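# Move bottle carrier onto spill tray on window bench

## Task

Pick up the empty bottle carrier from the shelved bench by the door and set it upright on the floor of the spill tray sitting on the shelved bench by the window. The carrier must never touch the floor, or the task fails. The parked cart, pedal bin and stool may be moved. Afterwards open the gripper, release the carrier and back away. The robot must not fall over or finish leaning, or the task fails.

## Robot and tools

Robot: a Hello Robot Stretch 3 with a single arm. It has a two-wheel differential base (0.33 m long, 0.34 m wide), a vertical mast carrying a lift, and a telescoping arm that sticks out to the robot's right side. The base cannot strafe, so to move the gripper forward or back you drive the base. Spins happen around the point midway between the drive wheels, 0.05 m behind the front edge. With the arm pulled in and the wrist folded, a spin sweeps a circle of radius 0.28 m. An unfolded, level wrist reaches outside that circle.

Frames: the base frame sits on the floor between the drive wheels, with x forward, y left and z up. hand_pose is reported in this frame, at the point where closed fingertips meet. With all wrist joints at 0, that frame's x points up, y points back toward the mast and z toward the rear. The odometry frame is the base frame as it was when the scene began. Heading in base_odometry is positive to the left, in the range -3.142 to 3.142. It comes from wheel counts, so wheel slip is counted as motion.

execute_actions(actions, cameras): actions is a list with either one action or none. An empty list just reports the state and pictures. An action may contain base, joints, or both, plus an optional contact_limits. Everything in the action starts at the same moment, and parts may finish at different times.
- base: exactly one key. translate_m is a relative drive in metres from the current base spot, -1 to 1, positive forward. rotate_rad is a relative turn in place in radians, -3.2 to 3.2, positive counter-clockwise.
- joints: a dict of absolute targets keyed by joint name, not offsets. Ranges: lift_m 0 to 1.1 (arm height on the mast); arm_m 0 to 0.52 (extension); wrist_yaw_rad -1.345 to 4.42 (0 means along the arm, positive swings toward the front, 3.0 tucks it over the base); wrist_pitch_rad -1.57 to 0.451 (0 is level, negative tips the fingers down); wrist_roll_rad -2.911 to 2.911; gripper_m -0.089 to 0.179 (larger means wider; the real fingertip gap is about 0.007 less when nearly shut, about 0.025 less when fully open, and zero below 0.007); head_pan_rad -3.953 to 1.73 (0 forward, positive left, -1.57 looks along the arm); head_tilt_rad -1.53 to 0.419 (negative looks down).
- contact_limits: only arm_m is allowed, as a motor effort percentage from 1 to 100. The arm motion halts with contact_stop once that effort is reached. Smaller values are softer, but a value that is too small halts at once. The limit stays in force until the next action.
- cameras: a list drawn from head_camera, nav_camera, wrist_camera, all. Leaving it out, null or all gives every camera; [] gives none.
A joint or the base you omit may keep pushing toward its earlier target. Any unknown key or out-of-range number rejects the whole call, and nothing moves. Each action is capped at 15 s. If a result reports a stop, the remaining motion calls in that same reply are skipped.

wait(seconds): 0 to 10. It issues no commands and returns the same things as an empty action.
zoom_image(camera, region): region is [x0, y0, x1, y1] in pixels of that camera's most recent full picture, at most 504x504. head_camera is 896x504, nav_camera is 672x504 (fisheye) and wrist_camera is 644x364. head and nav cameras move with the head pan and tilt. wrist_camera rides on the gripper.
finished_scene(scene): give the number of the current scene. It is final, and it reports whether the goal holds.

Results: base_status and joint_status show how each motion ended. done for the base only means the wheels turned the commanded amount. off_target means it stopped short and may still be pushing. After contact_stop, time_out or torque_fault the old target is dropped. The arm and the lift halt when they press firmly on something and then go slack until you command them again; a slack lift holding weight can sink. on_its_own lists things you did not command; its held at value is the target, not the position. motor_effort is a percentage, positive toward higher values, with the peak in brackets; it has sizeable fixed bias and noise. An effort at rest outside its usual range hints at contact or a load. Positive wheel effort drives forward. lidar_m gives 12 distances in 30-degree sectors, counter-clockwise from straight ahead (4th left, 7th behind, 10th right), on a plane 0.17 m up. It misses glass, thin legs and tabletops, and the robot's own parts can block sectors 5, 6, 9 and 10. wrist_depth_mm (45 to 1000) and head_depth_mm (280 to 4000) are 7x7 grids of median depths; - means no reading. base_tilt is in degrees, forward and right positive. turned_by_wheels and turned_by_imu give the rotation since the previous result.

Gripping: to grasp, command gripper_m smaller than the object's width. To let go, command at least 0.02 above the value at which contact occurred. Neither the reading nor done confirms a hold, so check the cameras. Squeezing too hard triggers a force reduction; send a new value to squeeze again.

Speed: the base is fast only when the arm is stowed (lift_m under 0.30, arm_m under 0.03, wrist_yaw_rad over 2.54). Otherwise it is limited to 0.10 m/s and 0.63 rad/s.

Self-collision: fold or unfold the wrist only with lift_m between 0.32 and 0.95, wrist_pitch_rad -0.4 and roll near 0. Once folded, the lift may go down to 0.25. If yaw goes below -0.4, keep pitch at -0.5 or lower.

Avoid: dropping the carrier or letting it reach the floor, slamming, and hard shoves. Pushing an unyielding object with the gripper more than about 0.45 m high can tip the robot, and a second push after a contact_stop is riskier. Do not drive while holding or pressing something fixed. Snags, especially when reversing, can tip the robot; undo the last move in small steps, pull the gripper free, and lower the lift to about 0.2 if a lean persists. Wrist servos that strain for several seconds cut out for 10 s. Loose objects may sometimes get nudged by outside forces. Between replies the robot keeps its last command.

Each tool is called after ">>>" as name(argument=value, ...), one argument or row to a line, values as JSON.

## Session

>>> execute_actions(
  actions=[],
)

Scene clock: 0.00 s.
base_odometry: x=+0.000 y=+0.000 heading=+0.000 (m, m, rad; odometry frame)
turned_by_wheels: +0.000 (rad since the last result)
turned_by_imu: +0.000 (rad since the last result)
base_tilt: forward=+1.8 right=+0.2 (deg)
lidar_m: 1.20 1.36 1.41 2.02 2.19 1.52 1.51 1.66 2.22 1.87 1.48 1.21
head_depth_mm: 1095 1103 1111 1126 1134 1144 1151 / 1110 1118 1131 1139 1146 1158 1163 / 1563 1571 1587 1598 1613 1627 1642 / 1583 1592 1609 1622 1641 1650 1537 / 1615 1616 1641 1652 1663 1675 1471 / 1635 1637 1653 1671 1689 1707 1479 / 1656 1662 1682 1699 1711 1731 1735
base_status: not commanded
joint_positions: lift_m=+0.442 arm_m=+0.001 wrist_yaw_rad=+2.981 wrist_pitch_rad=-0.436 wrist_roll_rad=-0.004 gripper_m=+0.037 head_pan_rad=-0.008 head_tilt_rad=+0.016
joint_status: not commanded
motor_effort: left_wheel=+0 right_wheel=+1 lift_m=+23 arm_m=+1 wrist_yaw_rad=+0 wrist_pitch_rad=+6 wrist_roll_rad=+0 gripper_m=+1 head_pan_rad=+1 head_tilt_rad=+3 (%)
hand_pose: x=+0.0142 y=+0.0735 z=+0.4508 quat_wxyz=(+0.208, +0.699, +0.098, +0.678) (m; base frame)
wrist_depth_mm: - - - - - - - / - - - - - - - / - - - - - - - / - - - - - - - / 822 837 - 875 845 869 897 / 680 688 - 712 734 722 737 / 590 596 624 607 616 614 634
pictures: head_camera (sideways: a quarter turn clockwise sets it upright), nav_camera (sideways: a quarter turn counterclockwise sets it upright), wrist_camera
Images, in order (width x height): head_camera 896x504, nav_camera 672x504, wrist_camera 644x364.

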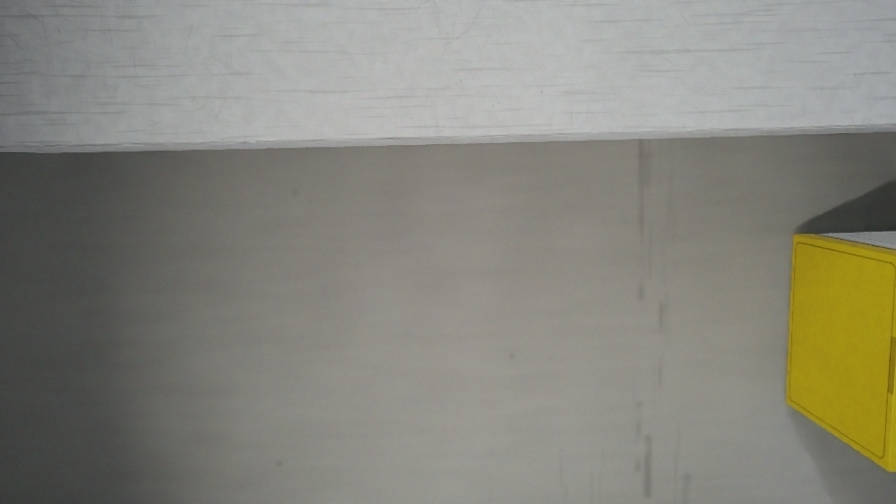

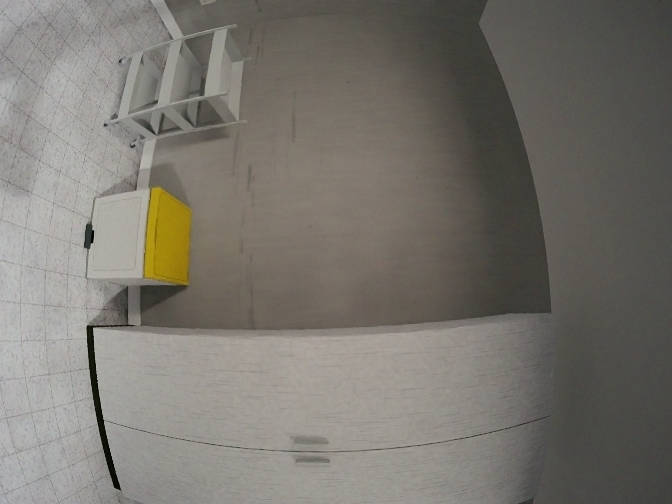

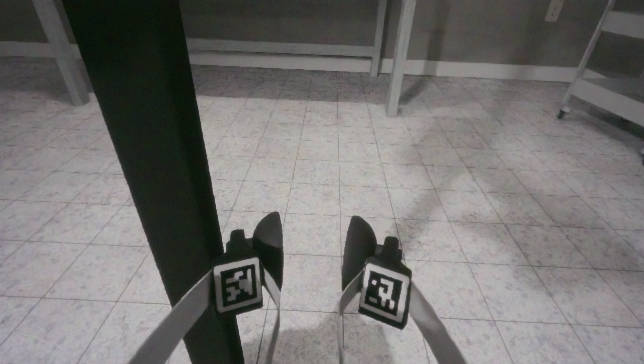

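>>> execute_actions(
  actions=[
    {"joints":{"head_pan_rad":1.57,"head_tilt_rad":-0.3}},
  ],
  cameras=["head_camera","nav_camera"],
)

>>> execute_actions(
  actions=[
    {"joints":{"head_pan_rad":-1.57,"head_tilt_rad":-0.3}},
  ],
  cameras=["head_camera","nav_camera"],
)

>>> execute_actions(
  actions=[
    {"joints":{"head_pan_rad":-3.14,"head_tilt_rad":-0.3}},
  ],
  cameras=["head_camera","nav_camera"],
)

Scene clock: 6.83 s.
base_odometry: x=+0.000 y=+0.000 heading=+0.000 (m, m, rad; odometry frame)
turned_by_wheels: +0.000 (rad since the last result)
turned_by_imu: -0.001 (rad since the last result)
base_tilt: forward=+1.7 right=+0.2 (deg)
lidar_m: 1.20 1.36 1.40 2.02 2.20 1.52 1.51 1.66 2.22 1.88 1.48 1.21
head_depth_mm: 1798 1889 2018 1570 2261 1745 1499 / 1842 1931 2073 1568 2301 1891 1509 / 1859 1952 2094 1583 2310 1889 1508 / 1872 1990 2115 1598 2373 1895 1515 / 1909 2000 2118 1496 2411 1903 1518 / 1924 2030 2168 1520 2432 1911 1520 / 1939 2049 2215 1717 2393 1914 1529
base_status: not commanded
joint_positions: lift_m=+0.442 arm_m=+0.001 wrist_yaw_rad=+2.981 wrist_pitch_rad=-0.436 wrist_roll_rad=-0.004 gripper_m=+0.037 head_pan_rad=+1.563 head_tilt_rad=-0.296
joint_status: all done
motor_effort: left_wheel=-1(1) right_wheel=+1(1) lift_m=+23(23) arm_m=+1(1) wrist_yaw_rad=+0(1) wrist_pitch_rad=+5(6) wrist_roll_rad=+0(0) gripper_m=+1(1) head_pan_rad=+3(31) head_tilt_rad=-1(21) (%)
hand_pose: x=+0.0142 y=+0.0735 z=+0.4508 quat_wxyz=(+0.208, +0.699, +0.098, +0.678) (m; base frame)
wrist_depth_mm: - - - - - - - / - - - - - - - / - - - - - - - / - 997 - - - - - / 818 808 - 874 871 900 897 / 687 698 - 702 743 729 732 / 588 603 627 605 615 625 631
pictures: head_camera (sideways: a quarter turn clockwise sets it upright), nav_camera (sideways: a quarter turn counterclockwise sets it upright)
camera_calibration (this result's frames):
head_camera: T_world_to_cam=[[-0.049132, -0.316246, -0.947404, 1.24662], [-0.998643, 0.0319608, 0.0411206, -0.0459617], [0.0172756, 0.948139, -0.317387, 0.369476], [0, 0, 0, 1]] pos_world=[0.00896677, 0.0453938, 1.30021]
nav_camera: T_world_to_cam=[[0.0549183, 0.290671, 0.955246, -1.20385], [0.998224, 0.00613719, -0.0592567, 0.121544], [-0.0230867, 0.956803, -0.289818, 0.331242], [0, 0, 0, 1]] pos_world=[-0.047567, 0.0322469, 1.25318]
Images, in order (width x height): head_camera 896x504, nav_camera 672x504.

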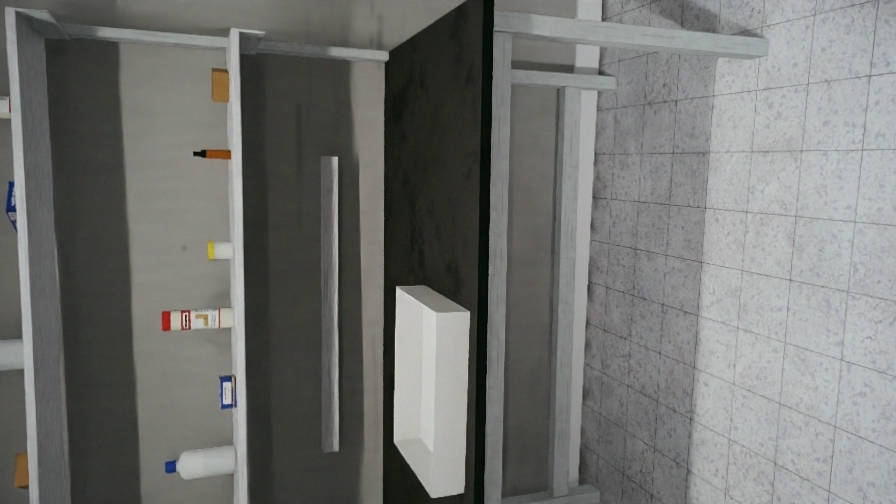

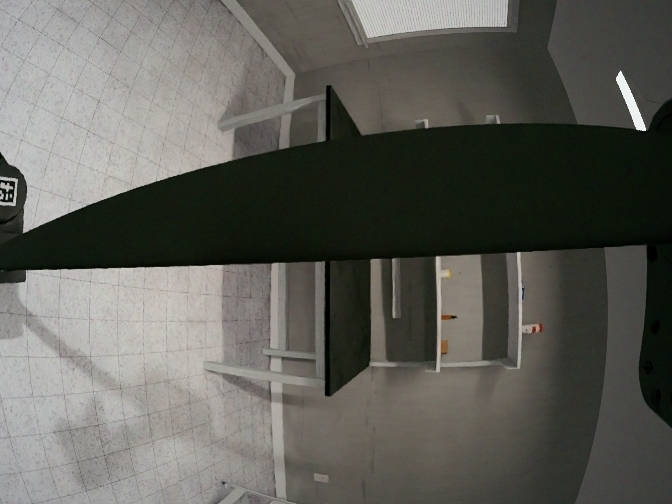

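Scene clock: 8.77 s.
base_odometry: x=+0.000 y=+0.000 heading=+0.000 (m, m, rad; odometry frame)
turned_by_wheels: +0.000 (rad since the last result)
turned_by_imu: +0.000 (rad since the last result)
base_tilt: forward=+1.8 right=+0.2 (deg)
lidar_m: 1.20 1.37 1.41 2.02 2.19 1.53 1.51 1.66 2.22 1.87 1.48 1.21
head_depth_mm: 2209 2346 2456 2115 2395 1881 1503 / 2265 2372 2508 2697 2525 1880 1504 / 2283 2407 2565 2695 2536 1893 1507 / 2344 2486 2629 2813 2413 1900 1509 / 2378 2509 2668 2903 2562 1898 1526 / 2420 2561 2708 2931 2571 1899 1524 / 2427 2584 2780 2981 2572 1916 1524
base_status: not commanded
joint_positions: lift_m=+0.442 arm_m=+0.001 wrist_yaw_rad=+2.981 wrist_pitch_rad=-0.436 wrist_roll_rad=-0.004 gripper_m=+0.037 head_pan_rad=-1.563 head_tilt_rad=-0.296
joint_status: all done
motor_effort: left_wheel=+0(1) right_wheel=+1(1) lift_m=+23(23) arm_m=+1(1) wrist_yaw_rad=+0(0) wrist_pitch_rad=+6(6) wrist_roll_rad=+0(0) gripper_m=+0(1) head_pan_rad=-2(28) head_tilt_rad=-1(2) (%)
hand_pose: x=+0.0142 y=+0.0735 z=+0.4508 quat_wxyz=(+0.208, +0.699, +0.098, +0.678) (m; base frame)
wrist_depth_mm: - - - - - - - / - - - - - - - / - - - - - - - / - - - - - - - / 827 819 - 892 876 883 908 / 684 696 - 698 729 738 724 / 594 601 610 605 610 613 639
pictures: head_camera (sideways: a quarter turn clockwise sets it upright), nav_camera (sideways: a quarter turn counterclockwise sets it upright)
camera_calibration (this result's frames):
head_camera: T_world_to_cam=[[0.0440429, 0.317195, -0.947337, 1.24597], [0.999028, -0.0159201, 0.0411156, -0.058141], [-0.00204004, -0.948227, -0.317588, 0.369855], [0, 0, 0, 1]] pos_world=[0.00396298, -0.0454336, 1.3002]
nav_camera: T_world_to_cam=[[-0.0502394, -0.291718, 0.955184, -1.20313], [-0.997997, -0.0221624, -0.0592597, 0.133725], [0.0384563, -0.956247, -0.290021, 0.33113], [0, 0, 0, 1]] pos_world=[0.0602781, -0.0313701, 1.25317]
Images, in order (width x height): head_camera 896x504, nav_camera 672x504.

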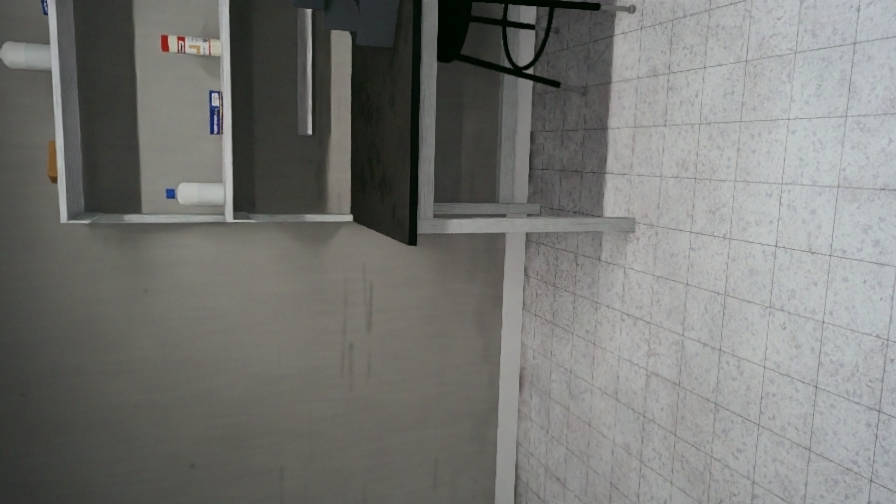

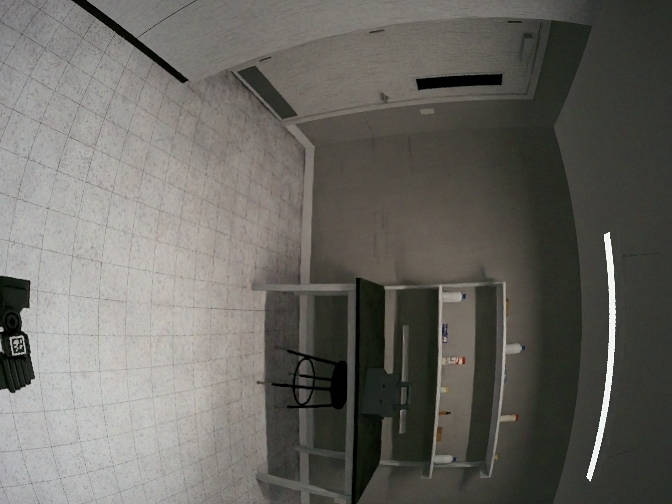

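Scene clock: 10.07 s.
base_odometry: x=+0.000 y=+0.000 heading=+0.000 (m, m, rad; odometry frame)
turned_by_wheels: +0.000 (rad since the last result)
turned_by_imu: +0.000 (rad since the last result)
base_tilt: forward=+1.8 right=+0.2 (deg)
lidar_m: 1.20 1.37 1.41 2.02 2.19 1.53 1.51 1.66 2.23 1.87 1.48 1.20
head_depth_mm: 1548 1917 2011 2112 2261 1828 1501 / 1546 1685 1700 1552 1661 1760 1503 / 1572 1974 1722 1580 1683 1777 1504 / 1582 2000 2079 1608 1726 1833 1516 / 1615 2030 2118 1629 1755 1833 1513 / 1643 2068 2125 1652 1783 1864 1522 / 1666 2082 2190 1690 1824 1929 1526
base_status: not commanded
joint_positions: lift_m=+0.442 arm_m=+0.001 wrist_yaw_rad=+2.981 wrist_pitch_rad=-0.436 wrist_roll_rad=-0.004 gripper_m=+0.037 head_pan_rad=-3.133 head_tilt_rad=-0.296
joint_status: all done
motor_effort: left_wheel=+0(0) right_wheel=+2(1) lift_m=+23(23) arm_m=+1(1) wrist_yaw_rad=+0(0) wrist_pitch_rad=+5(6) wrist_roll_rad=-1(0) gripper_m=+1(1) head_pan_rad=-2(29) head_tilt_rad=-1(3) (%)
hand_pose: x=+0.0142 y=+0.0735 z=+0.4508 quat_wxyz=(+0.208, +0.699, +0.098, +0.678) (m; base frame)
wrist_depth_mm: - - - - - - - / - - - - - - - / - - - - - - - / 989 992 - - - - - / 802 831 - 879 893 890 899 / 694 692 - 717 730 712 736 / 589 592 606 608 616 620 625
pictures: head_camera (sideways: a quarter turn clockwise sets it upright), nav_camera (sideways: a quarter turn counterclockwise sets it upright)
camera_calibration (this result's frames):
head_camera: T_world_to_cam=[[0.31726, -0.0437902, -0.947327, 1.24429], [-0.0151263, -0.99904, 0.0411148, -0.0519536], [-0.948218, 0.00128542, -0.317618, 0.375666], [0, 0, 0, 1]] pos_world=[-0.0393352, 0.00210088, 1.3002]
nav_camera: T_world_to_cam=[[-0.291789, 0.0500069, 0.955175, -1.20165], [-0.0229548, 0.997979, -0.0592601, 0.127777], [-0.956207, -0.0392173, -0.290051, 0.337237], [0, 0, 0, 1]] pos_world=[-0.0252254, -0.0542031, 1.25317]
Images, in order (width x height): head_camera 896x504, nav_camera 672x504.

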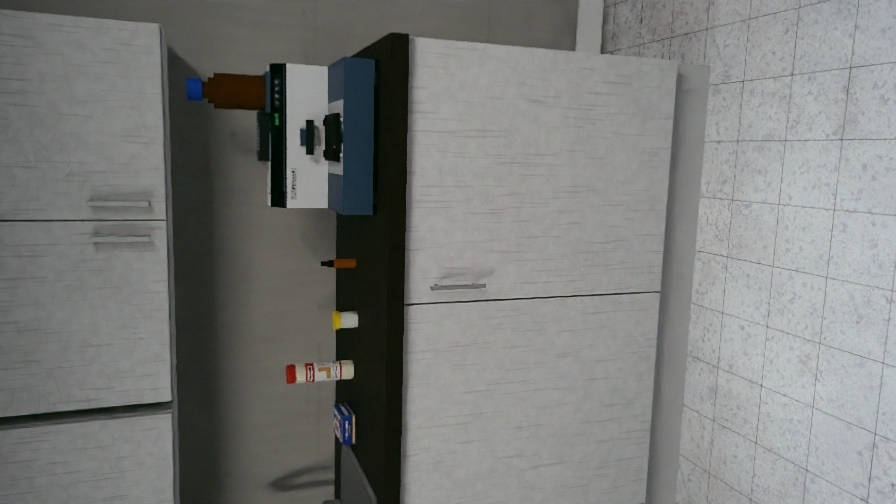

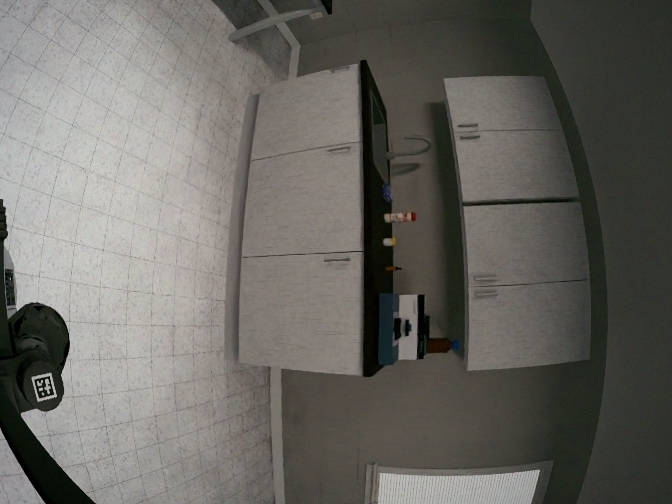

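>>> execute_actions(
  actions=[
    {"joints":{"head_pan_rad":-1.95,"head_tilt_rad":-0.3,"lift_m":0.25}},
  ],
  cameras=["head_camera"],
)

>>> zoom_image(
  camera="head_camera",
  region=[250, 150, 500, 350],
)

Scene clock: 17.33 s.
base_odometry: x=+0.000 y=+0.000 heading=+0.000 (m, m, rad; odometry frame)
turned_by_wheels: +0.000 (rad since the last result)
turned_by_imu: -0.001 (rad since the last result)
base_tilt: forward=+1.7 right=+0.3 (deg)
lidar_m: 1.20 1.36 1.41 2.02 2.19 1.52 1.51 1.67 2.21 1.87 1.48 1.21
head_depth_mm: 2560 2778 2928 3111 2411 1885 1502 / 2501 2629 2796 3047 2529 1879 1502 / 2434 2580 2719 2940 2524 1882 1513 / 2367 2523 2110 2375 2530 1889 1510 / 2320 2445 2553 2286 2535 1898 1514 / 2241 2413 2518 2711 2556 1908 1523 / 2201 2341 2467 1921 2466 1909 1525
base_status: not commanded
joint_positions: lift_m=+0.250 arm_m=+0.001 wrist_yaw_rad=+2.981 wrist_pitch_rad=-0.437 wrist_roll_rad=-0.004 gripper_m=+0.037 head_pan_rad=-1.957 head_tilt_rad=-0.296
joint_status: all done
motor_effort: left_wheel=+0(1) right_wheel=+1(1) lift_m=+18(18) arm_m=+1(1) wrist_yaw_rad=+0(0) wrist_pitch_rad=+6(6) wrist_roll_rad=+0(0) gripper_m=+1(1) head_pan_rad=+3(31) head_tilt_rad=-1(2) (%)
hand_pose: x=+0.0142 y=+0.0734 z=+0.2587 quat_wxyz=(+0.208, +0.699, +0.098, +0.678) (m; base frame)
wrist_depth_mm: - - - - - - - / - - - - - - - / 853 - 912 946 938 985 - / 672 666 679 704 717 731 745 / 536 535 - 571 565 571 592 / 459 - - - 484 477 489 / - - - - 410 413 416
pictures: head_camera (sideways: a quarter turn clockwise sets it upright)
camera_calibration (this result's frames):
head_camera: T_world_to_cam=[[0.162554, 0.275949, -0.947327, 1.24523], [0.916215, -0.398571, 0.0411148, -0.0576348], [-0.366232, -0.874639, -0.317618, 0.372115], [0, 0, 0, 1]] pos_world=[-0.0133306, -0.0411245, 1.3002]
Images, in order (width x height): head_camera 896x504.

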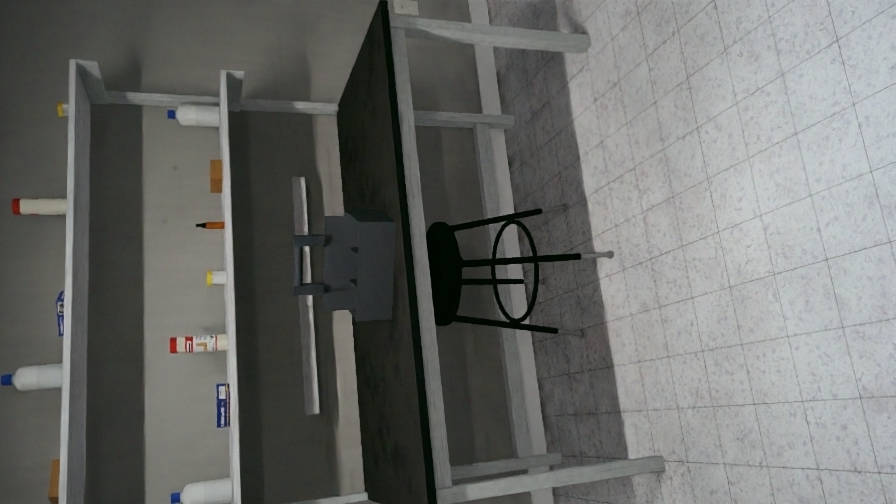

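Region (250, 150, 500, 350) of head_camera's 896x504 image, scaled by 2.016, with more detail than that image has; it fills the top 403 rows of this view, and the rest is white.

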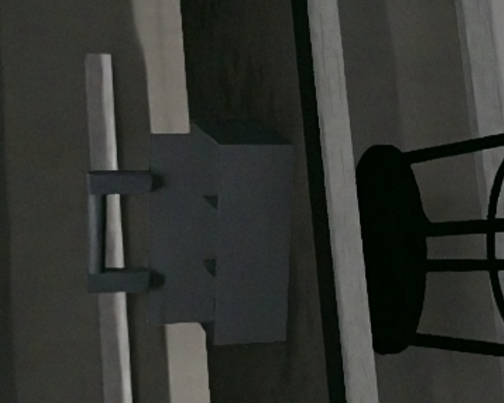

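>>> execute_actions(
  actions=[
    {"base":{"rotate_rad":-1.9},"joints":{"head_pan_rad":0,"head_tilt_rad":-0.5}},
  ],
  cameras=[],
)

>>> execute_actions(
  actions=[
    {"base":{"translate_m":1.0}},
  ],
  cameras=["head_camera"],
)

Scene clock: 66.60 s.
base_odometry: x=+0.000 y=+0.000 heading=-1.900 (m, m, rad; odometry frame)
turned_by_wheels: -1.900 (rad since the last result)
turned_by_imu: -1.886 (rad since the last result)
base_tilt: forward=+1.7 right=+0.1 (deg)
lidar_m: 1.87 1.87 1.32 1.20 1.26 1.53 1.41 2.03 1.74 1.51 1.53 1.88
head_depth_mm: 2448 2571 3005 2385 1910 1548 1299 / 2412 2527 2889 2502 1914 1542 1301 / 2336 2033 2813 2527 1917 1548 1302 / 2287 1975 2200 2400 1905 1547 1303 / 2243 2395 2701 2505 1925 1554 1305 / 2203 2364 2669 2520 1918 1554 1308 / 2170 2367 2546 2414 1935 1560 1310
base_status: done
joint_positions: lift_m=+0.250 arm_m=+0.001 wrist_yaw_rad=+2.981 wrist_pitch_rad=-0.437 wrist_roll_rad=-0.004 gripper_m=+0.037 head_pan_rad=-0.007 head_tilt_rad=-0.494
joint_status: all done
motor_effort: left_wheel=+3(11) right_wheel=-3(9) lift_m=+18(19) arm_m=+1(0) wrist_yaw_rad=+0(0) wrist_pitch_rad=+6(6) wrist_roll_rad=-1(0) gripper_m=+1(1) head_pan_rad=+2(31) head_tilt_rad=-1(14) (%)
hand_pose: x=+0.0142 y=+0.0734 z=+0.2587 quat_wxyz=(+0.208, +0.699, +0.098, +0.678) (m; base frame)
wrist_depth_mm: - - - - - - - / - - - - - - - / 865 - 917 913 931 986 - / 651 653 678 698 700 743 723 / 542 539 - 586 570 576 586 / 464 - - - 485 479 487 / - - - - 404 413 419
pictures: none
No camera images: the call's "cameras" was empty. Leave "cameras" out to get every camera's image.

Scene clock: 71.53 s.
base_odometry: x=-0.323 y=-0.946 heading=-1.900 (m, m, rad; odometry frame)
turned_by_wheels: +0.000 (rad since the last result)
turned_by_imu: +0.002 (rad since the last result)
base_tilt: forward=+1.7 right=+0.1 (deg)
lidar_m: 1.03 0.94 1.93 1.35 1.36 1.83 2.41 2.52 1.49 1.36 1.38 1.37
head_depth_mm: 1463 1647 1466 1116 1891 1537 1300 / 1459 1584 1090 1058 1844 1548 1305 / 1418 1554 1122 1066 1921 1550 1304 / 1411 1519 1141 1051 1850 1551 1307 / 1374 1517 1490 1032 1857 1555 1305 / 1339 1486 1499 1035 1844 1553 1309 / 1317 1484 1502 1038 1803 1561 1313
base_status: done
joint_positions: lift_m=+0.250 arm_m=+0.001 wrist_yaw_rad=+2.981 wrist_pitch_rad=-0.437 wrist_roll_rad=-0.004 gripper_m=+0.037 head_pan_rad=-0.007 head_tilt_rad=-0.495
joint_status: not commanded
motor_effort: left_wheel=+2(10) right_wheel=-4(6) lift_m=+18(19) arm_m=+0(1) wrist_yaw_rad=+0(0) wrist_pitch_rad=+6(6) wrist_roll_rad=+0(0) gripper_m=+1(1) head_pan_rad=+2(3) head_tilt_rad=-2(3) (%)
hand_pose: x=+0.0142 y=+0.0734 z=+0.2587 quat_wxyz=(+0.208, +0.699, +0.098, +0.678) (m; base frame)
wrist_depth_mm: - - - - - - - / - - - - - - - / 867 - 913 914 946 961 - / 648 664 688 690 719 729 745 / 538 542 - 580 569 579 597 / 461 - - - 484 482 483 / - - - - 406 415 416
pictures: head_camera (sideways: a quarter turn clockwise sets it upright)
camera_calibration (this result's frames):
head_camera: T_world_to_cam=[[-0.497104, 0.0500608, -0.866246, 1.14346], [0.0385555, 0.998623, 0.0355855, -0.0450726], [0.866834, -0.0157089, -0.49835, 0.599781], [0, 0, 0, 1]] pos_world=[0.0502461, -0.00281019, 1.29102]
Images, in order (width x height): head_camera 896x504.

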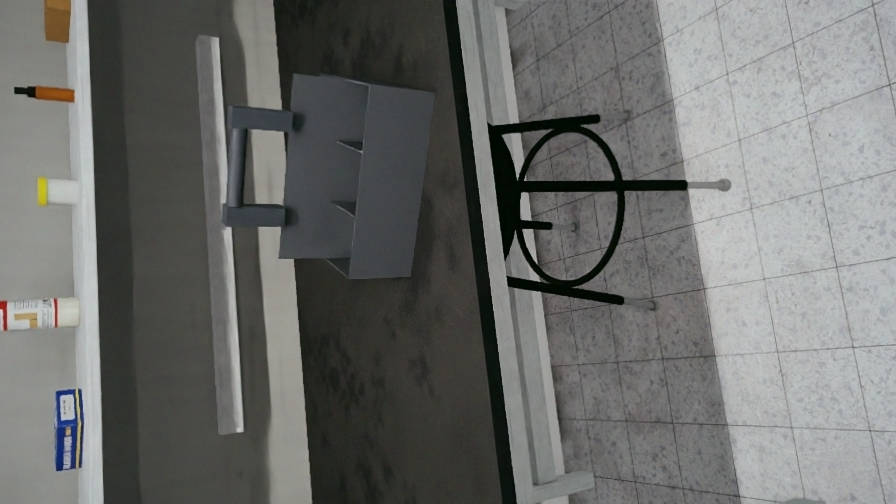

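>>> execute_actions(
  actions=[
    {"base":{"translate_m":0.44}},
  ],
  cameras=[],
)

>>> execute_actions(
  actions=[
    {"base":{"rotate_rad":1.22},"joints":{"head_pan_rad":-1.57,"head_tilt_rad":-0.5,"lift_m":0.93,"wrist_pitch_rad":-0.4}},
  ],
  cameras=[],
)

>>> execute_actions(
  actions=[
    {"base":{"translate_m":0.08},"joints":{"wrist_yaw_rad":0,"gripper_m":0.1}},
  ],
)

Scene clock: 94.23 s.
base_odometry: x=-0.465 y=-1.363 heading=-1.900 (m, m, rad; odometry frame)
turned_by_wheels: +0.000 (rad since the last result)
turned_by_imu: +0.001 (rad since the last result)
base_tilt: forward=+1.8 right=+0.2 (deg)
lidar_m: 0.60 1.10 0.59 1.83 1.61 1.77 2.85 3.25 1.42 1.30 1.08 0.60
head_depth_mm: 1048 1204 1292 702 675 671 1307 / 1041 1181 1241 739 692 654 1275 / 1018 1153 1160 747 708 637 1248 / 1011 1135 1249 946 727 636 1275 / 845 1109 1226 1029 788 639 1269 / 980 1096 1201 1035 791 639 1253 / 951 1072 1178 1036 792 641 1236
base_status: done
joint_positions: lift_m=+0.250 arm_m=+0.001 wrist_yaw_rad=+2.981 wrist_pitch_rad=-0.437 wrist_roll_rad=-0.004 gripper_m=+0.037 head_pan_rad=-0.007 head_tilt_rad=-0.495
joint_status: not commanded
motor_effort: left_wheel=+2(9) right_wheel=-3(6) lift_m=+18(19) arm_m=+1(1) wrist_yaw_rad=+0(1) wrist_pitch_rad=+6(6) wrist_roll_rad=+0(0) gripper_m=+1(1) head_pan_rad=+2(2) head_tilt_rad=-1(3) (%)
hand_pose: x=+0.0142 y=+0.0734 z=+0.2587 quat_wxyz=(+0.208, +0.699, +0.098, +0.678) (m; base frame)
wrist_depth_mm: - - - - - - - / - - - - - 610 - / 878 - 930 945 938 873 992 / 660 660 681 689 718 696 749 / 541 543 - 580 577 576 591 / 473 - - - 483 482 486 / - - - - 406 409 418
pictures: none
No camera images: the call's "cameras" was empty. Leave "cameras" out to get every camera's image.

Scene clock: 101.23 s.
base_odometry: x=-0.465 y=-1.363 heading=-0.680 (m, m, rad; odometry frame)
turned_by_wheels: +1.220 (rad since the last result)
turned_by_imu: +1.210 (rad since the last result)
base_tilt: forward=+1.7 right=+0.2 (deg)
lidar_m: 1.74 1.75 1.49 2.18 3.47 1.82 1.34 1.30 1.08 0.60 0.76 0.60
head_depth_mm: 1354 1592 1700 1023 836 - - / 1151 1434 1480 1022 783 1585 - / 1211 1386 1449 982 717 1122 - / 1165 1291 1364 752 711 673 - / 1095 1229 1236 762 708 664 - / 1047 1167 1178 743 714 640 1067 / 1000 1106 1185 993 720 642 1161
base_status: done
joint_positions: lift_m=+0.930 arm_m=+0.001 wrist_yaw_rad=+2.981 wrist_pitch_rad=-0.420 wrist_roll_rad=-0.004 gripper_m=+0.037 head_pan_rad=-1.563 head_tilt_rad=-0.495
joint_status: all done
motor_effort: left_wheel=-4(8) right_wheel=+4(13) lift_m=+28(30) arm_m=+0(0) wrist_yaw_rad=-1(0) wrist_pitch_rad=+8(10) wrist_roll_rad=+0(0) gripper_m=+0(1) head_pan_rad=-2(29) head_tilt_rad=-1(1) (%)
hand_pose: x=+0.0145 y=+0.0756 z=+0.9421 quat_wxyz=(+0.202, +0.699, +0.092, +0.679) (m; base frame)
wrist_depth_mm: - - - - - - - / - - - - - - - / - - - - - - - / - - - - - - - / - - - - - - - / - - - - - - - / - - - - - - -
pictures: none
No camera images: the call's "cameras" was empty. Leave "cameras" out to get every camera's image.

Scene clock: 103.73 s.
base_odometry: x=-0.403 y=-1.413 heading=-0.680 (m, m, rad; odometry frame)
turned_by_wheels: +0.000 (rad since the last result)
turned_by_imu: +0.000 (rad since the last result)
base_tilt: forward=+1.7 right=+0.1 (deg)
lidar_m: 1.69 1.76 1.44 1.94 3.49 1.91 1.42 1.37 1.13 0.60 0.73 0.52
head_depth_mm: 1164 1502 1469 1018 782 - - / 1246 1433 1476 939 730 1507 - / 1178 1325 1405 754 699 - - / 1114 1257 1245 762 696 - 1277 / 1059 1187 1190 744 705 630 1252 / 1011 1127 1226 990 741 640 578 / 978 1073 1143 1039 791 640 551
base_status: done
joint_positions: lift_m=+0.930 arm_m=+0.001 wrist_yaw_rad=+0.003 wrist_pitch_rad=-0.420 wrist_roll_rad=-0.004 gripper_m=+0.100 head_pan_rad=-1.563 head_tilt_rad=-0.495
joint_status: all done
motor_effort: left_wheel=-4(4) right_wheel=+4(10) lift_m=+28(27) arm_m=+0(0) wrist_yaw_rad=-3(4) wrist_pitch_rad=+8(8) wrist_roll_rad=+0(0) gripper_m=+0(80) head_pan_rad=-2(2) head_tilt_rad=-2(2) (%)
hand_pose: x=-0.0208 y=-0.3700 z=+0.9421 quat_wxyz=(+0.694, +0.149, -0.690, -0.146) (m; base frame)
wrist_depth_mm: 679 769 786 922 - - - / 780 853 428 427 990 - - / 689 702 466 458 474 793 873 / 539 535 384 389 392 596 604 / 431 436 409 417 418 484 863 / 358 373 366 374 377 - - / 317 310 317 335 - - -
pictures: head_camera (sideways: a quarter turn clockwise sets it upright), nav_camera (sideways: a quarter turn counterclockwise sets it upright), wrist_camera
camera_calibration (this result's frames):
head_camera: T_world_to_cam=[[0.0426806, 0.497926, -0.866169, 1.14007], [0.999085, -0.0237439, 0.0355806, -0.0509254], [-0.00284973, -0.866894, -0.498484, 0.60526], [0, 0, 0, 1]] pos_world=[0.00394496, -0.0441812, 1.29101]
nav_camera: T_world_to_cam=[[-0.0488563, -0.474499, 0.878899, -1.10359], [-0.998095, -0.0100085, -0.0608856, 0.135826], [0.0376866, -0.880199, -0.473106, 0.569393], [0, 0, 0, 1]] pos_world=[0.0601919, -0.0211136, 1.2476]
wrist_camera: T_world_to_cam=[[-0.998681, -0.0210496, 0.046839, -0.0769207], [-0.0508017, 0.538106, -0.841345, 1.02671], [-0.00749442, -0.842614, -0.538466, 0.358362], [0, 0, 0, 1]] pos_world=[-0.021975, -0.252137, 1.06038]
Images, in order (width x height): head_camera 896x504, nav_camera 672x504, wrist_camera 644x364.

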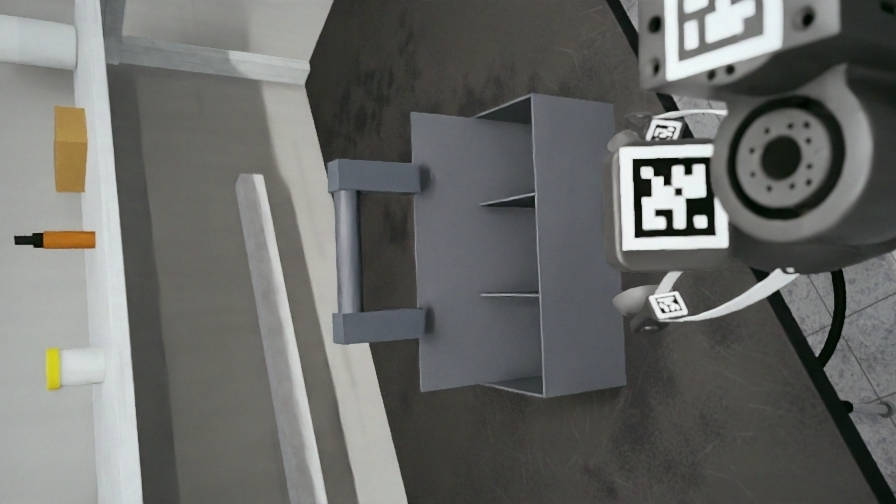

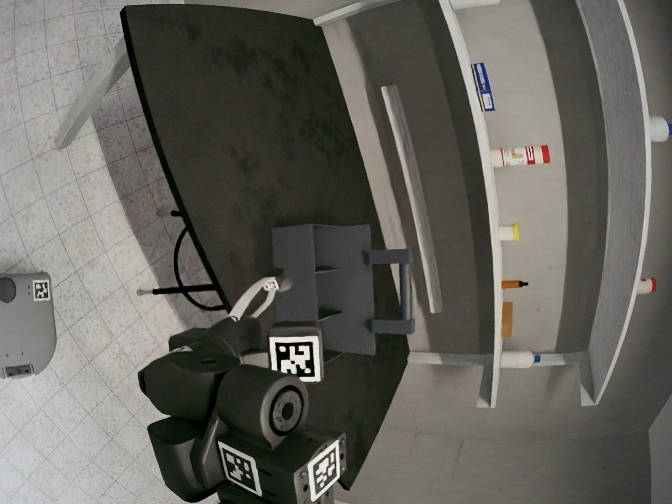

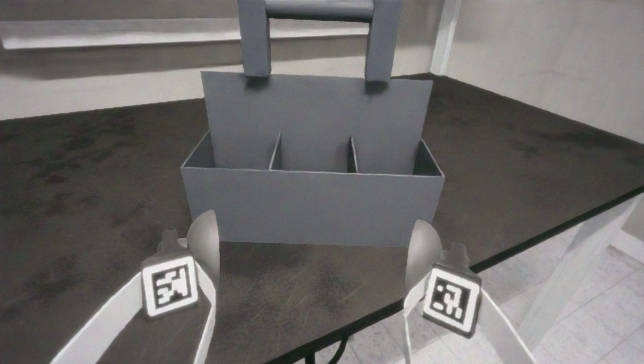

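>>> execute_actions(
  actions=[
    {"joints":{"wrist_pitch_rad":0,"wrist_roll_rad":1.57,"gripper_m":0.08,"arm_m":0.12}},
  ],
  cameras=["head_camera","wrist_camera"],
)

Scene clock: 115.37 s.
base_odometry: x=-0.403 y=-1.413 heading=-0.680 (m, m, rad; odometry frame)
turned_by_wheels: +0.000 (rad since the last result)
turned_by_imu: -0.001 (rad since the last result)
base_tilt: forward=+1.6 right=+0.2 (deg)
lidar_m: 1.69 1.76 1.44 1.93 3.52 1.91 1.42 1.37 1.13 0.59 0.73 0.52
head_depth_mm: 1157 1502 1469 1115 - - 1296 / 1246 1429 1472 1148 - - 1307 / 1172 1329 1405 719 - 1454 1296 / 1112 1257 1352 736 - 637 1249 / 1060 1188 1257 723 690 638 1248 / 1007 1123 1224 1035 764 639 577 / 973 1070 1146 1037 792 642 552
base_status: not commanded
joint_positions: lift_m=+0.930 arm_m=+0.120 wrist_yaw_rad=+0.002 wrist_pitch_rad=-0.023 wrist_roll_rad=+1.567 gripper_m=+0.080 head_pan_rad=-1.563 head_tilt_rad=-0.495
joint_status: all done
motor_effort: left_wheel=-4(4) right_wheel=+4(4) lift_m=+28(28) arm_m=+7(7) wrist_yaw_rad=-3(3) wrist_pitch_rad=+9(8) wrist_roll_rad=+1(3) gripper_m=+0(71) head_pan_rad=-2(2) head_tilt_rad=-2(2) (%)
hand_pose: x=-0.0208 y=-0.5202 z=+1.0382 quat_wxyz=(+0.003, +0.001, -1.000, -0.012) (m; base frame)
wrist_depth_mm: 779 - - - 1000 278 272 / 773 - - - 283 283 281 / 774 990 993 951 289 289 286 / 784 964 907 920 297 293 293 / 766 883 894 869 302 303 195 / 794 856 867 845 - 309 199 / 810 731 741 826 770 316 202
pictures: head_camera (sideways: a quarter turn clockwise sets it upright), wrist_camera
camera_calibration (this result's frames):
head_camera: T_world_to_cam=[[0.0427195, 0.497923, -0.866169, 1.14007], [0.999083, -0.023822, 0.0355806, -0.0509254], [-0.00291752, -0.866894, -0.498484, 0.605261], [0, 0, 0, 1]] pos_world=[0.00394151, -0.044181, 1.29101]
wrist_camera: T_world_to_cam=[[-0.0501198, 0.0260873, -0.998402, 1.04485], [0.987423, 0.15138, -0.0456132, 0.18272], [0.149948, -0.988131, -0.0333463, -0.313286], [0, 0, 0, 1]] pos_world=[-0.0810771, -0.364485, 1.04107]
Images, in order (width x height): head_camera 896x504, wrist_camera 644x364.

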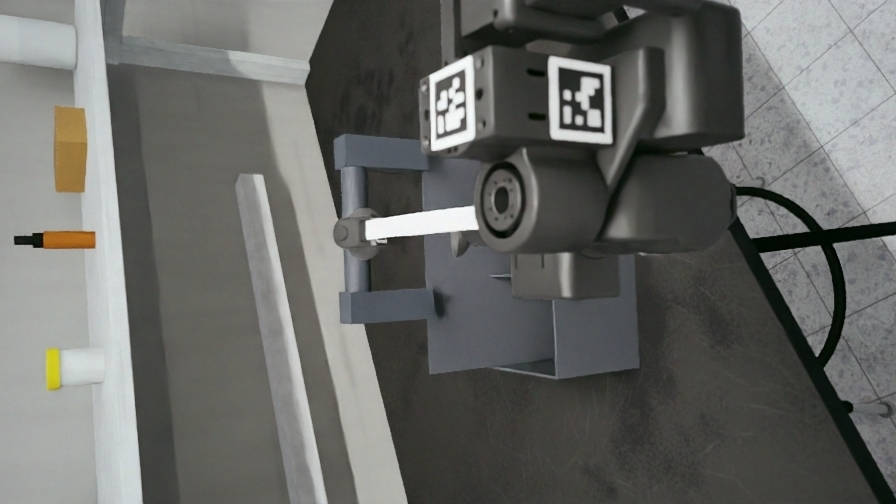

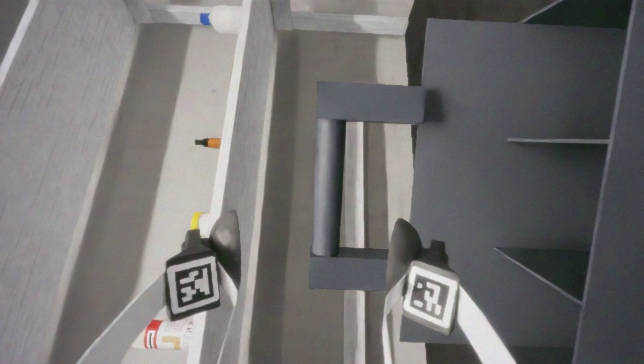

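>>> execute_actions(
  actions=[
    {"base":{"translate_m":-0.012},"joints":{"lift_m":0.922,"arm_m":0.2}},
  ],
  cameras=["head_camera","wrist_camera"],
)

Scene clock: 125.73 s.
base_odometry: x=-0.412 y=-1.406 heading=-0.680 (m, m, rad; odometry frame)
turned_by_wheels: +0.000 (rad since the last result)
turned_by_imu: -0.001 (rad since the last result)
base_tilt: forward=+1.7 right=+0.2 (deg)
lidar_m: 1.69 1.77 1.45 1.95 3.52 1.90 1.40 1.36 1.12 0.59 0.74 0.53
head_depth_mm: 1152 1539 1478 - - 1537 1301 / 1255 1434 1476 - 711 1467 1297 / 1183 1338 1427 - - 692 1301 / 1121 1261 1325 1131 695 655 1248 / 1076 1193 1254 723 690 638 1251 / 1005 1130 1234 993 740 639 1166 / 977 1072 1154 1035 792 640 552
base_status: done
joint_positions: lift_m=+0.922 arm_m=+0.200 wrist_yaw_rad=+0.002 wrist_pitch_rad=-0.023 wrist_roll_rad=+1.567 gripper_m=+0.080 head_pan_rad=-1.563 head_tilt_rad=-0.495
joint_status: all done
motor_effort: left_wheel=-3(7) right_wheel=+4(7) lift_m=+18(22) arm_m=+7(7) wrist_yaw_rad=-2(2) wrist_pitch_rad=+9(9) wrist_roll_rad=+1(1) gripper_m=+0(0) head_pan_rad=-2(2) head_tilt_rad=-1(2) (%)
hand_pose: x=-0.0208 y=-0.6002 z=+1.0308 quat_wxyz=(+0.002, +0.001, -1.000, -0.012) (m; base frame)
wrist_depth_mm: 779 - 893 - 965 199 200 / 779 995 891 - 760 203 204 / 765 932 883 198 194 207 208 / 784 879 751 808 894 213 213 / 813 850 827 777 850 218 217 / 763 810 805 737 - 223 224 / 735 754 716 213 214 229 202
pictures: head_camera (sideways: a quarter turn clockwise sets it upright), wrist_camera
camera_calibration (this result's frames):
head_camera: T_world_to_cam=[[0.0427235, 0.497922, -0.866169, 1.14007], [0.999083, -0.02383, 0.0355806, -0.0509254], [-0.00292445, -0.866894, -0.498484, 0.605261], [0, 0, 0, 1]] pos_world=[0.00394115, -0.044181, 1.29101]
wrist_camera: T_world_to_cam=[[-0.0499329, 0.0257308, -0.998421, 1.03939], [0.987456, 0.151197, -0.045488, 0.194299], [0.149788, -0.988169, -0.0329577, -0.393013], [0, 0, 0, 1]] pos_world=[-0.0810933, -0.444485, 1.03363]
Images, in order (width x height): head_camera 896x504, wrist_camera 644x364.

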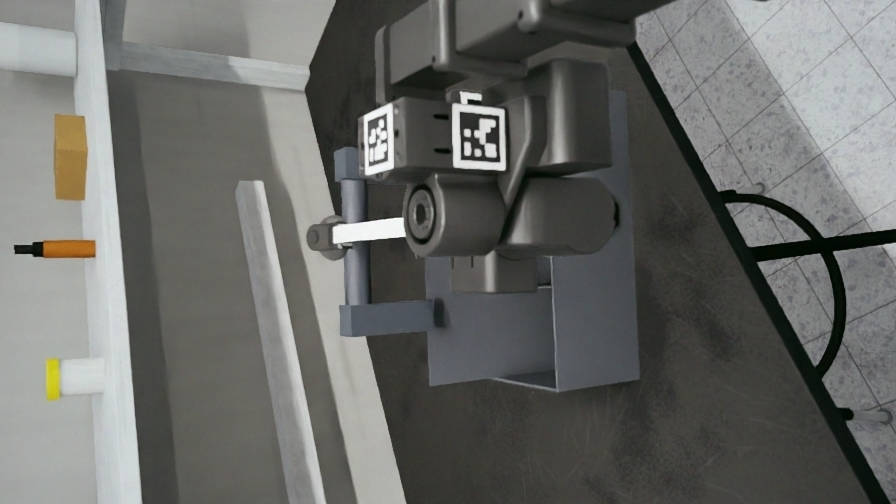

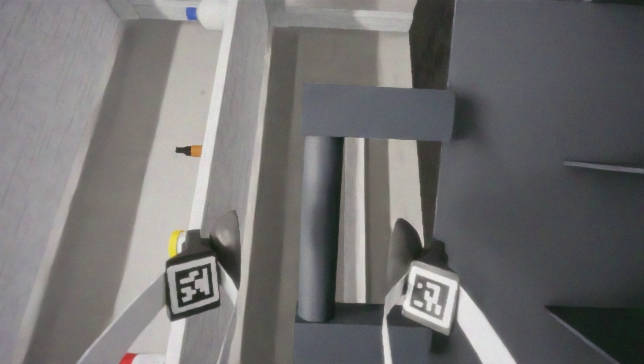

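>>> execute_actions(
  actions=[
    {"joints":{"arm_m":0.26}},
  ],
  cameras=["wrist_camera"],
)

>>> execute_actions(
  actions=[
    {"joints":{"gripper_m":-0.03}},
  ],
  cameras=["wrist_camera","head_camera"],
)

Scene clock: 131.57 s.
base_odometry: x=-0.412 y=-1.406 heading=-0.680 (m, m, rad; odometry frame)
turned_by_wheels: +0.000 (rad since the last result)
turned_by_imu: -0.001 (rad since the last result)
base_tilt: forward=+1.8 right=+0.2 (deg)
lidar_m: 1.70 1.77 1.45 1.95 3.50 1.90 1.41 1.36 1.12 0.59 0.73 0.53
head_depth_mm: 1155 1539 1642 - 757 1546 1298 / 1253 1433 1520 - 705 1473 1301 / 1183 1339 1438 - 689 694 1308 / 1118 1263 1340 - 688 654 1245 / 1076 1199 1261 723 690 638 1253 / 1006 1131 1232 992 740 641 1162 / 980 1074 1153 1038 792 641 552
base_status: not commanded
joint_positions: lift_m=+0.922 arm_m=+0.260 wrist_yaw_rad=+0.002 wrist_pitch_rad=-0.023 wrist_roll_rad=+1.567 gripper_m=+0.080 head_pan_rad=-1.563 head_tilt_rad=-0.495
joint_status: all done
motor_effort: left_wheel=-3(3) right_wheel=+4(5) lift_m=+18(18) arm_m=+7(4) wrist_yaw_rad=-2(3) wrist_pitch_rad=+9(9) wrist_roll_rad=+1(1) gripper_m=+0(0) head_pan_rad=-2(2) head_tilt_rad=-1(1) (%)
hand_pose: x=-0.0208 y=-0.6602 z=+1.0308 quat_wxyz=(+0.002, +0.001, -1.000, -0.012) (m; base frame)
wrist_depth_mm: 766 981 825 - 930 143 142 / 767 936 734 131 132 144 144 / 776 874 737 134 134 147 148 / 814 840 640 143 829 152 151 / 777 778 776 150 804 155 155 / 744 738 757 151 - 158 158 / 705 418 705 154 731 161 162
pictures: wrist_camera
camera_calibration (this result's frames):
wrist_camera: T_world_to_cam=[[-0.0499105, 0.0257156, -0.998423, 1.04093], [0.987458, 0.151192, -0.0454682, 0.203348], [0.149784, -0.98817, -0.0329392, -0.452323], [0, 0, 0, 1]] pos_world=[-0.0810936, -0.504485, 1.03363]
Images, in order (width x height): wrist_camera 644x364.

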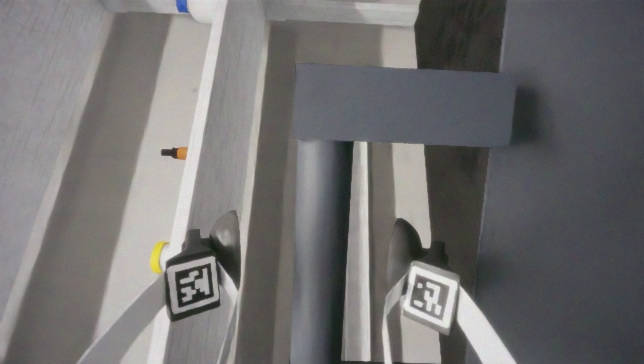

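Scene clock: 133.17 s.
base_odometry: x=-0.412 y=-1.406 heading=-0.680 (m, m, rad; odometry frame)
turned_by_wheels: +0.000 (rad since the last result)
turned_by_imu: +0.000 (rad since the last result)
base_tilt: forward=+1.9 right=+0.3 (deg)
lidar_m: 1.70 1.77 1.45 1.94 3.48 1.90 1.40 1.36 1.12 0.59 0.73 0.53
head_depth_mm: 1153 1532 1633 - 755 1544 1299 / 1263 1434 1523 - 700 1464 1301 / 1182 1340 1452 - 685 692 1302 / 1120 1264 1338 - 683 654 1252 / 1076 1195 1254 719 685 638 1253 / 1003 1137 1235 1035 742 639 1165 / 975 1076 1154 1036 792 641 552
base_status: not commanded
joint_positions: lift_m=+0.922 arm_m=+0.260 wrist_yaw_rad=+0.002 wrist_pitch_rad=-0.029 wrist_roll_rad=+1.567 gripper_m=-0.029 head_pan_rad=-1.563 head_tilt_rad=-0.495
joint_status: all done
motor_effort: left_wheel=-3(3) right_wheel=+5(4) lift_m=+19(19) arm_m=+7(7) wrist_yaw_rad=-3(2) wrist_pitch_rad=+11(13) wrist_roll_rad=+1(1) gripper_m=-27(99) head_pan_rad=-2(2) head_tilt_rad=-2(2) (%)
hand_pose: x=-0.0208 y=-0.6600 z=+1.0292 quat_wxyz=(+0.002, +0.001, -1.000, -0.015) (m; base frame)
wrist_depth_mm: 763 970 834 - 933 139 139 / 774 915 749 128 129 141 142 / 787 875 663 130 131 144 146 / 784 834 663 140 825 149 148 / 766 770 599 140 787 152 152 / 724 737 534 143 685 155 156 / 707 704 719 149 722 159 160
pictures: head_camera (sideways: a quarter turn clockwise sets it upright), wrist_camera
camera_calibration (this result's frames):
head_camera: T_world_to_cam=[[0.0427238, 0.497922, -0.866169, 1.14007], [0.999083, -0.0238307, 0.0355806, -0.0509254], [-0.00292507, -0.866894, -0.498484, 0.605261], [0, 0, 0, 1]] pos_world=[0.00394112, -0.044181, 1.29101]
wrist_camera: T_world_to_cam=[[-0.04961, 0.0320807, -0.998253, 1.0433], [0.987474, 0.151465, -0.0442067, 0.20213], [0.149782, -0.987942, -0.0391931, -0.445618], [0, 0, 0, 1]] pos_world=[-0.0810941, -0.50433, 1.03295]
Images, in order (width x height): head_camera 896x504, wrist_camera 644x364.

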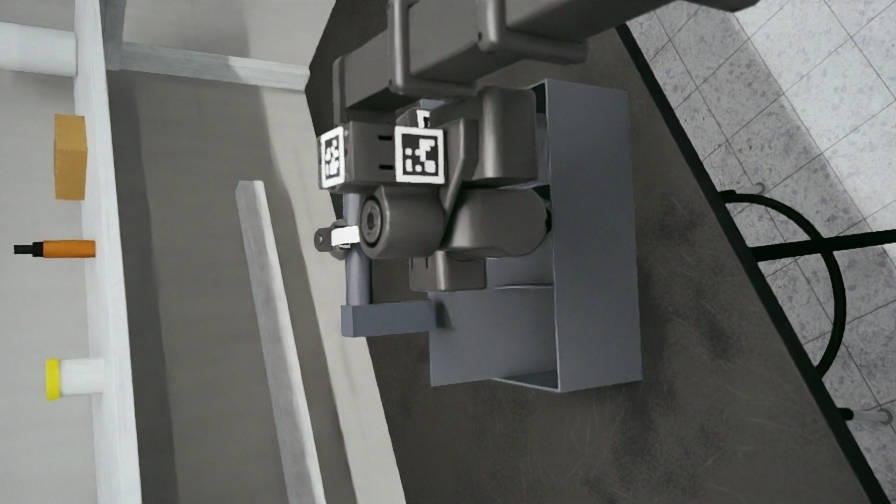

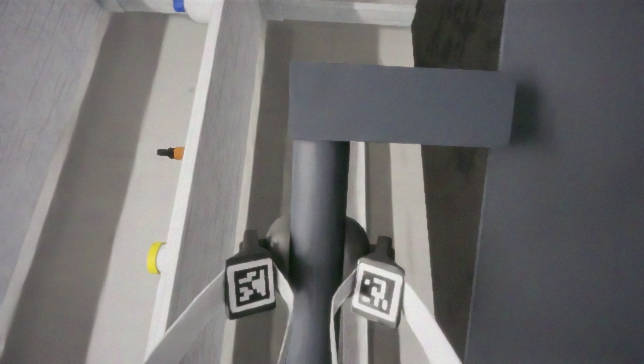

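>>> execute_actions(
  actions=[
    {"joints":{"lift_m":1.06}},
  ],
  cameras=["wrist_camera","nav_camera"],
)

Scene clock: 137.87 s.
base_odometry: x=-0.412 y=-1.406 heading=-0.680 (m, m, rad; odometry frame)
turned_by_wheels: +0.000 (rad since the last result)
turned_by_imu: -0.001 (rad since the last result)
base_tilt: forward=+1.7 right=+0.1 (deg)
lidar_m: 1.69 1.77 1.45 1.96 3.50 1.90 1.40 1.36 1.12 0.59 0.74 0.53
head_depth_mm: 1162 1594 1471 1018 780 1551 1300 / 1262 - 658 609 758 1469 1299 / 1181 - 656 613 759 693 1307 / 1119 1214 652 611 738 653 1245 / 1076 1165 640 606 739 637 1248 / 1003 1132 1131 667 766 638 1164 / 979 1076 1157 1038 793 641 552
base_status: not commanded
joint_positions: lift_m=+1.060 arm_m=+0.260 wrist_yaw_rad=+0.002 wrist_pitch_rad=-0.051 wrist_roll_rad=+1.567 gripper_m=-0.013 head_pan_rad=-1.563 head_tilt_rad=-0.495
joint_status: all done
on_its_own: gripper_m is held at -0.014, not at your -0.030, by its stall guard, which is not easing now
motor_effort: left_wheel=-4(3) right_wheel=+5(5) lift_m=+30(29) arm_m=+7(6) wrist_yaw_rad=-2(3) wrist_pitch_rad=+20(20) wrist_roll_rad=+1(1) gripper_m=-20(22) head_pan_rad=-2(2) head_tilt_rad=-2(2) (%)
hand_pose: x=-0.0208 y=-0.6593 z=+1.1609 quat_wxyz=(+0.002, +0.001, -1.000, -0.026) (m; base frame)
wrist_depth_mm: 615 928 990 961 - 140 139 / 635 891 931 129 130 141 142 / 641 850 861 131 132 144 146 / 646 818 836 142 875 149 149 / 652 755 781 141 816 152 153 / 661 731 743 144 759 156 156 / 675 710 690 151 706 160 160
pictures: nav_camera (sideways: a quarter turn counterclockwise sets it upright), wrist_camera
camera_calibration (this result's frames):
nav_camera: T_world_to_cam=[[-0.0488977, -0.474495, 0.878899, -1.10359], [-0.998095, -0.00992155, -0.0608856, 0.135826], [0.0376099, -0.880202, -0.473106, 0.569393], [0, 0, 0, 1]] pos_world=[0.06019, -0.0211183, 1.2476]
wrist_camera: T_world_to_cam=[[-0.0495962, 0.0543182, -0.997291, 1.18826], [0.987475, 0.152407, -0.040807, 0.204511], [0.149777, -0.986824, -0.0611967, -0.413414], [0, 0, 0, 1]] pos_world=[-0.0810957, -0.50368, 1.16809]
Images, in order (width x height): nav_camera 672x504, wrist_camera 644x364.

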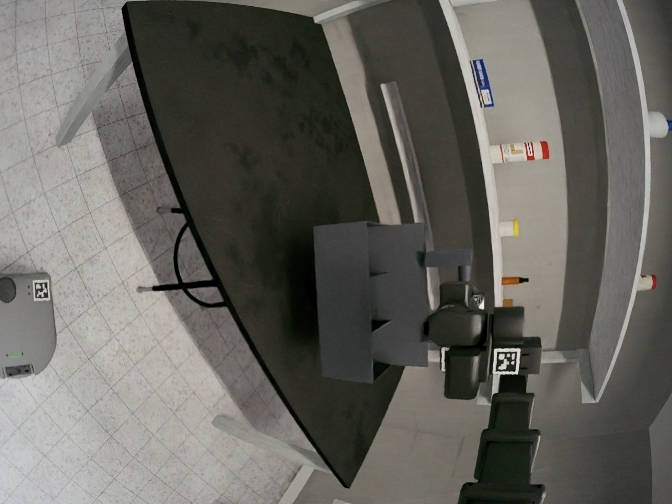

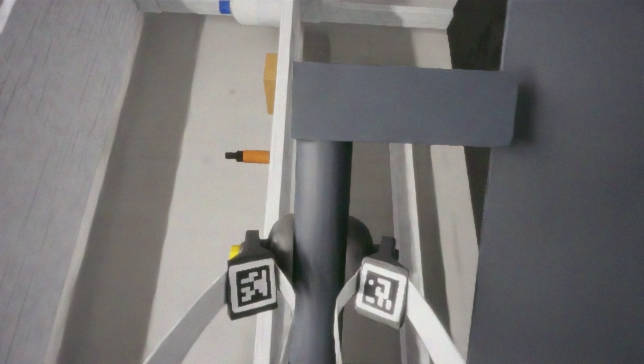

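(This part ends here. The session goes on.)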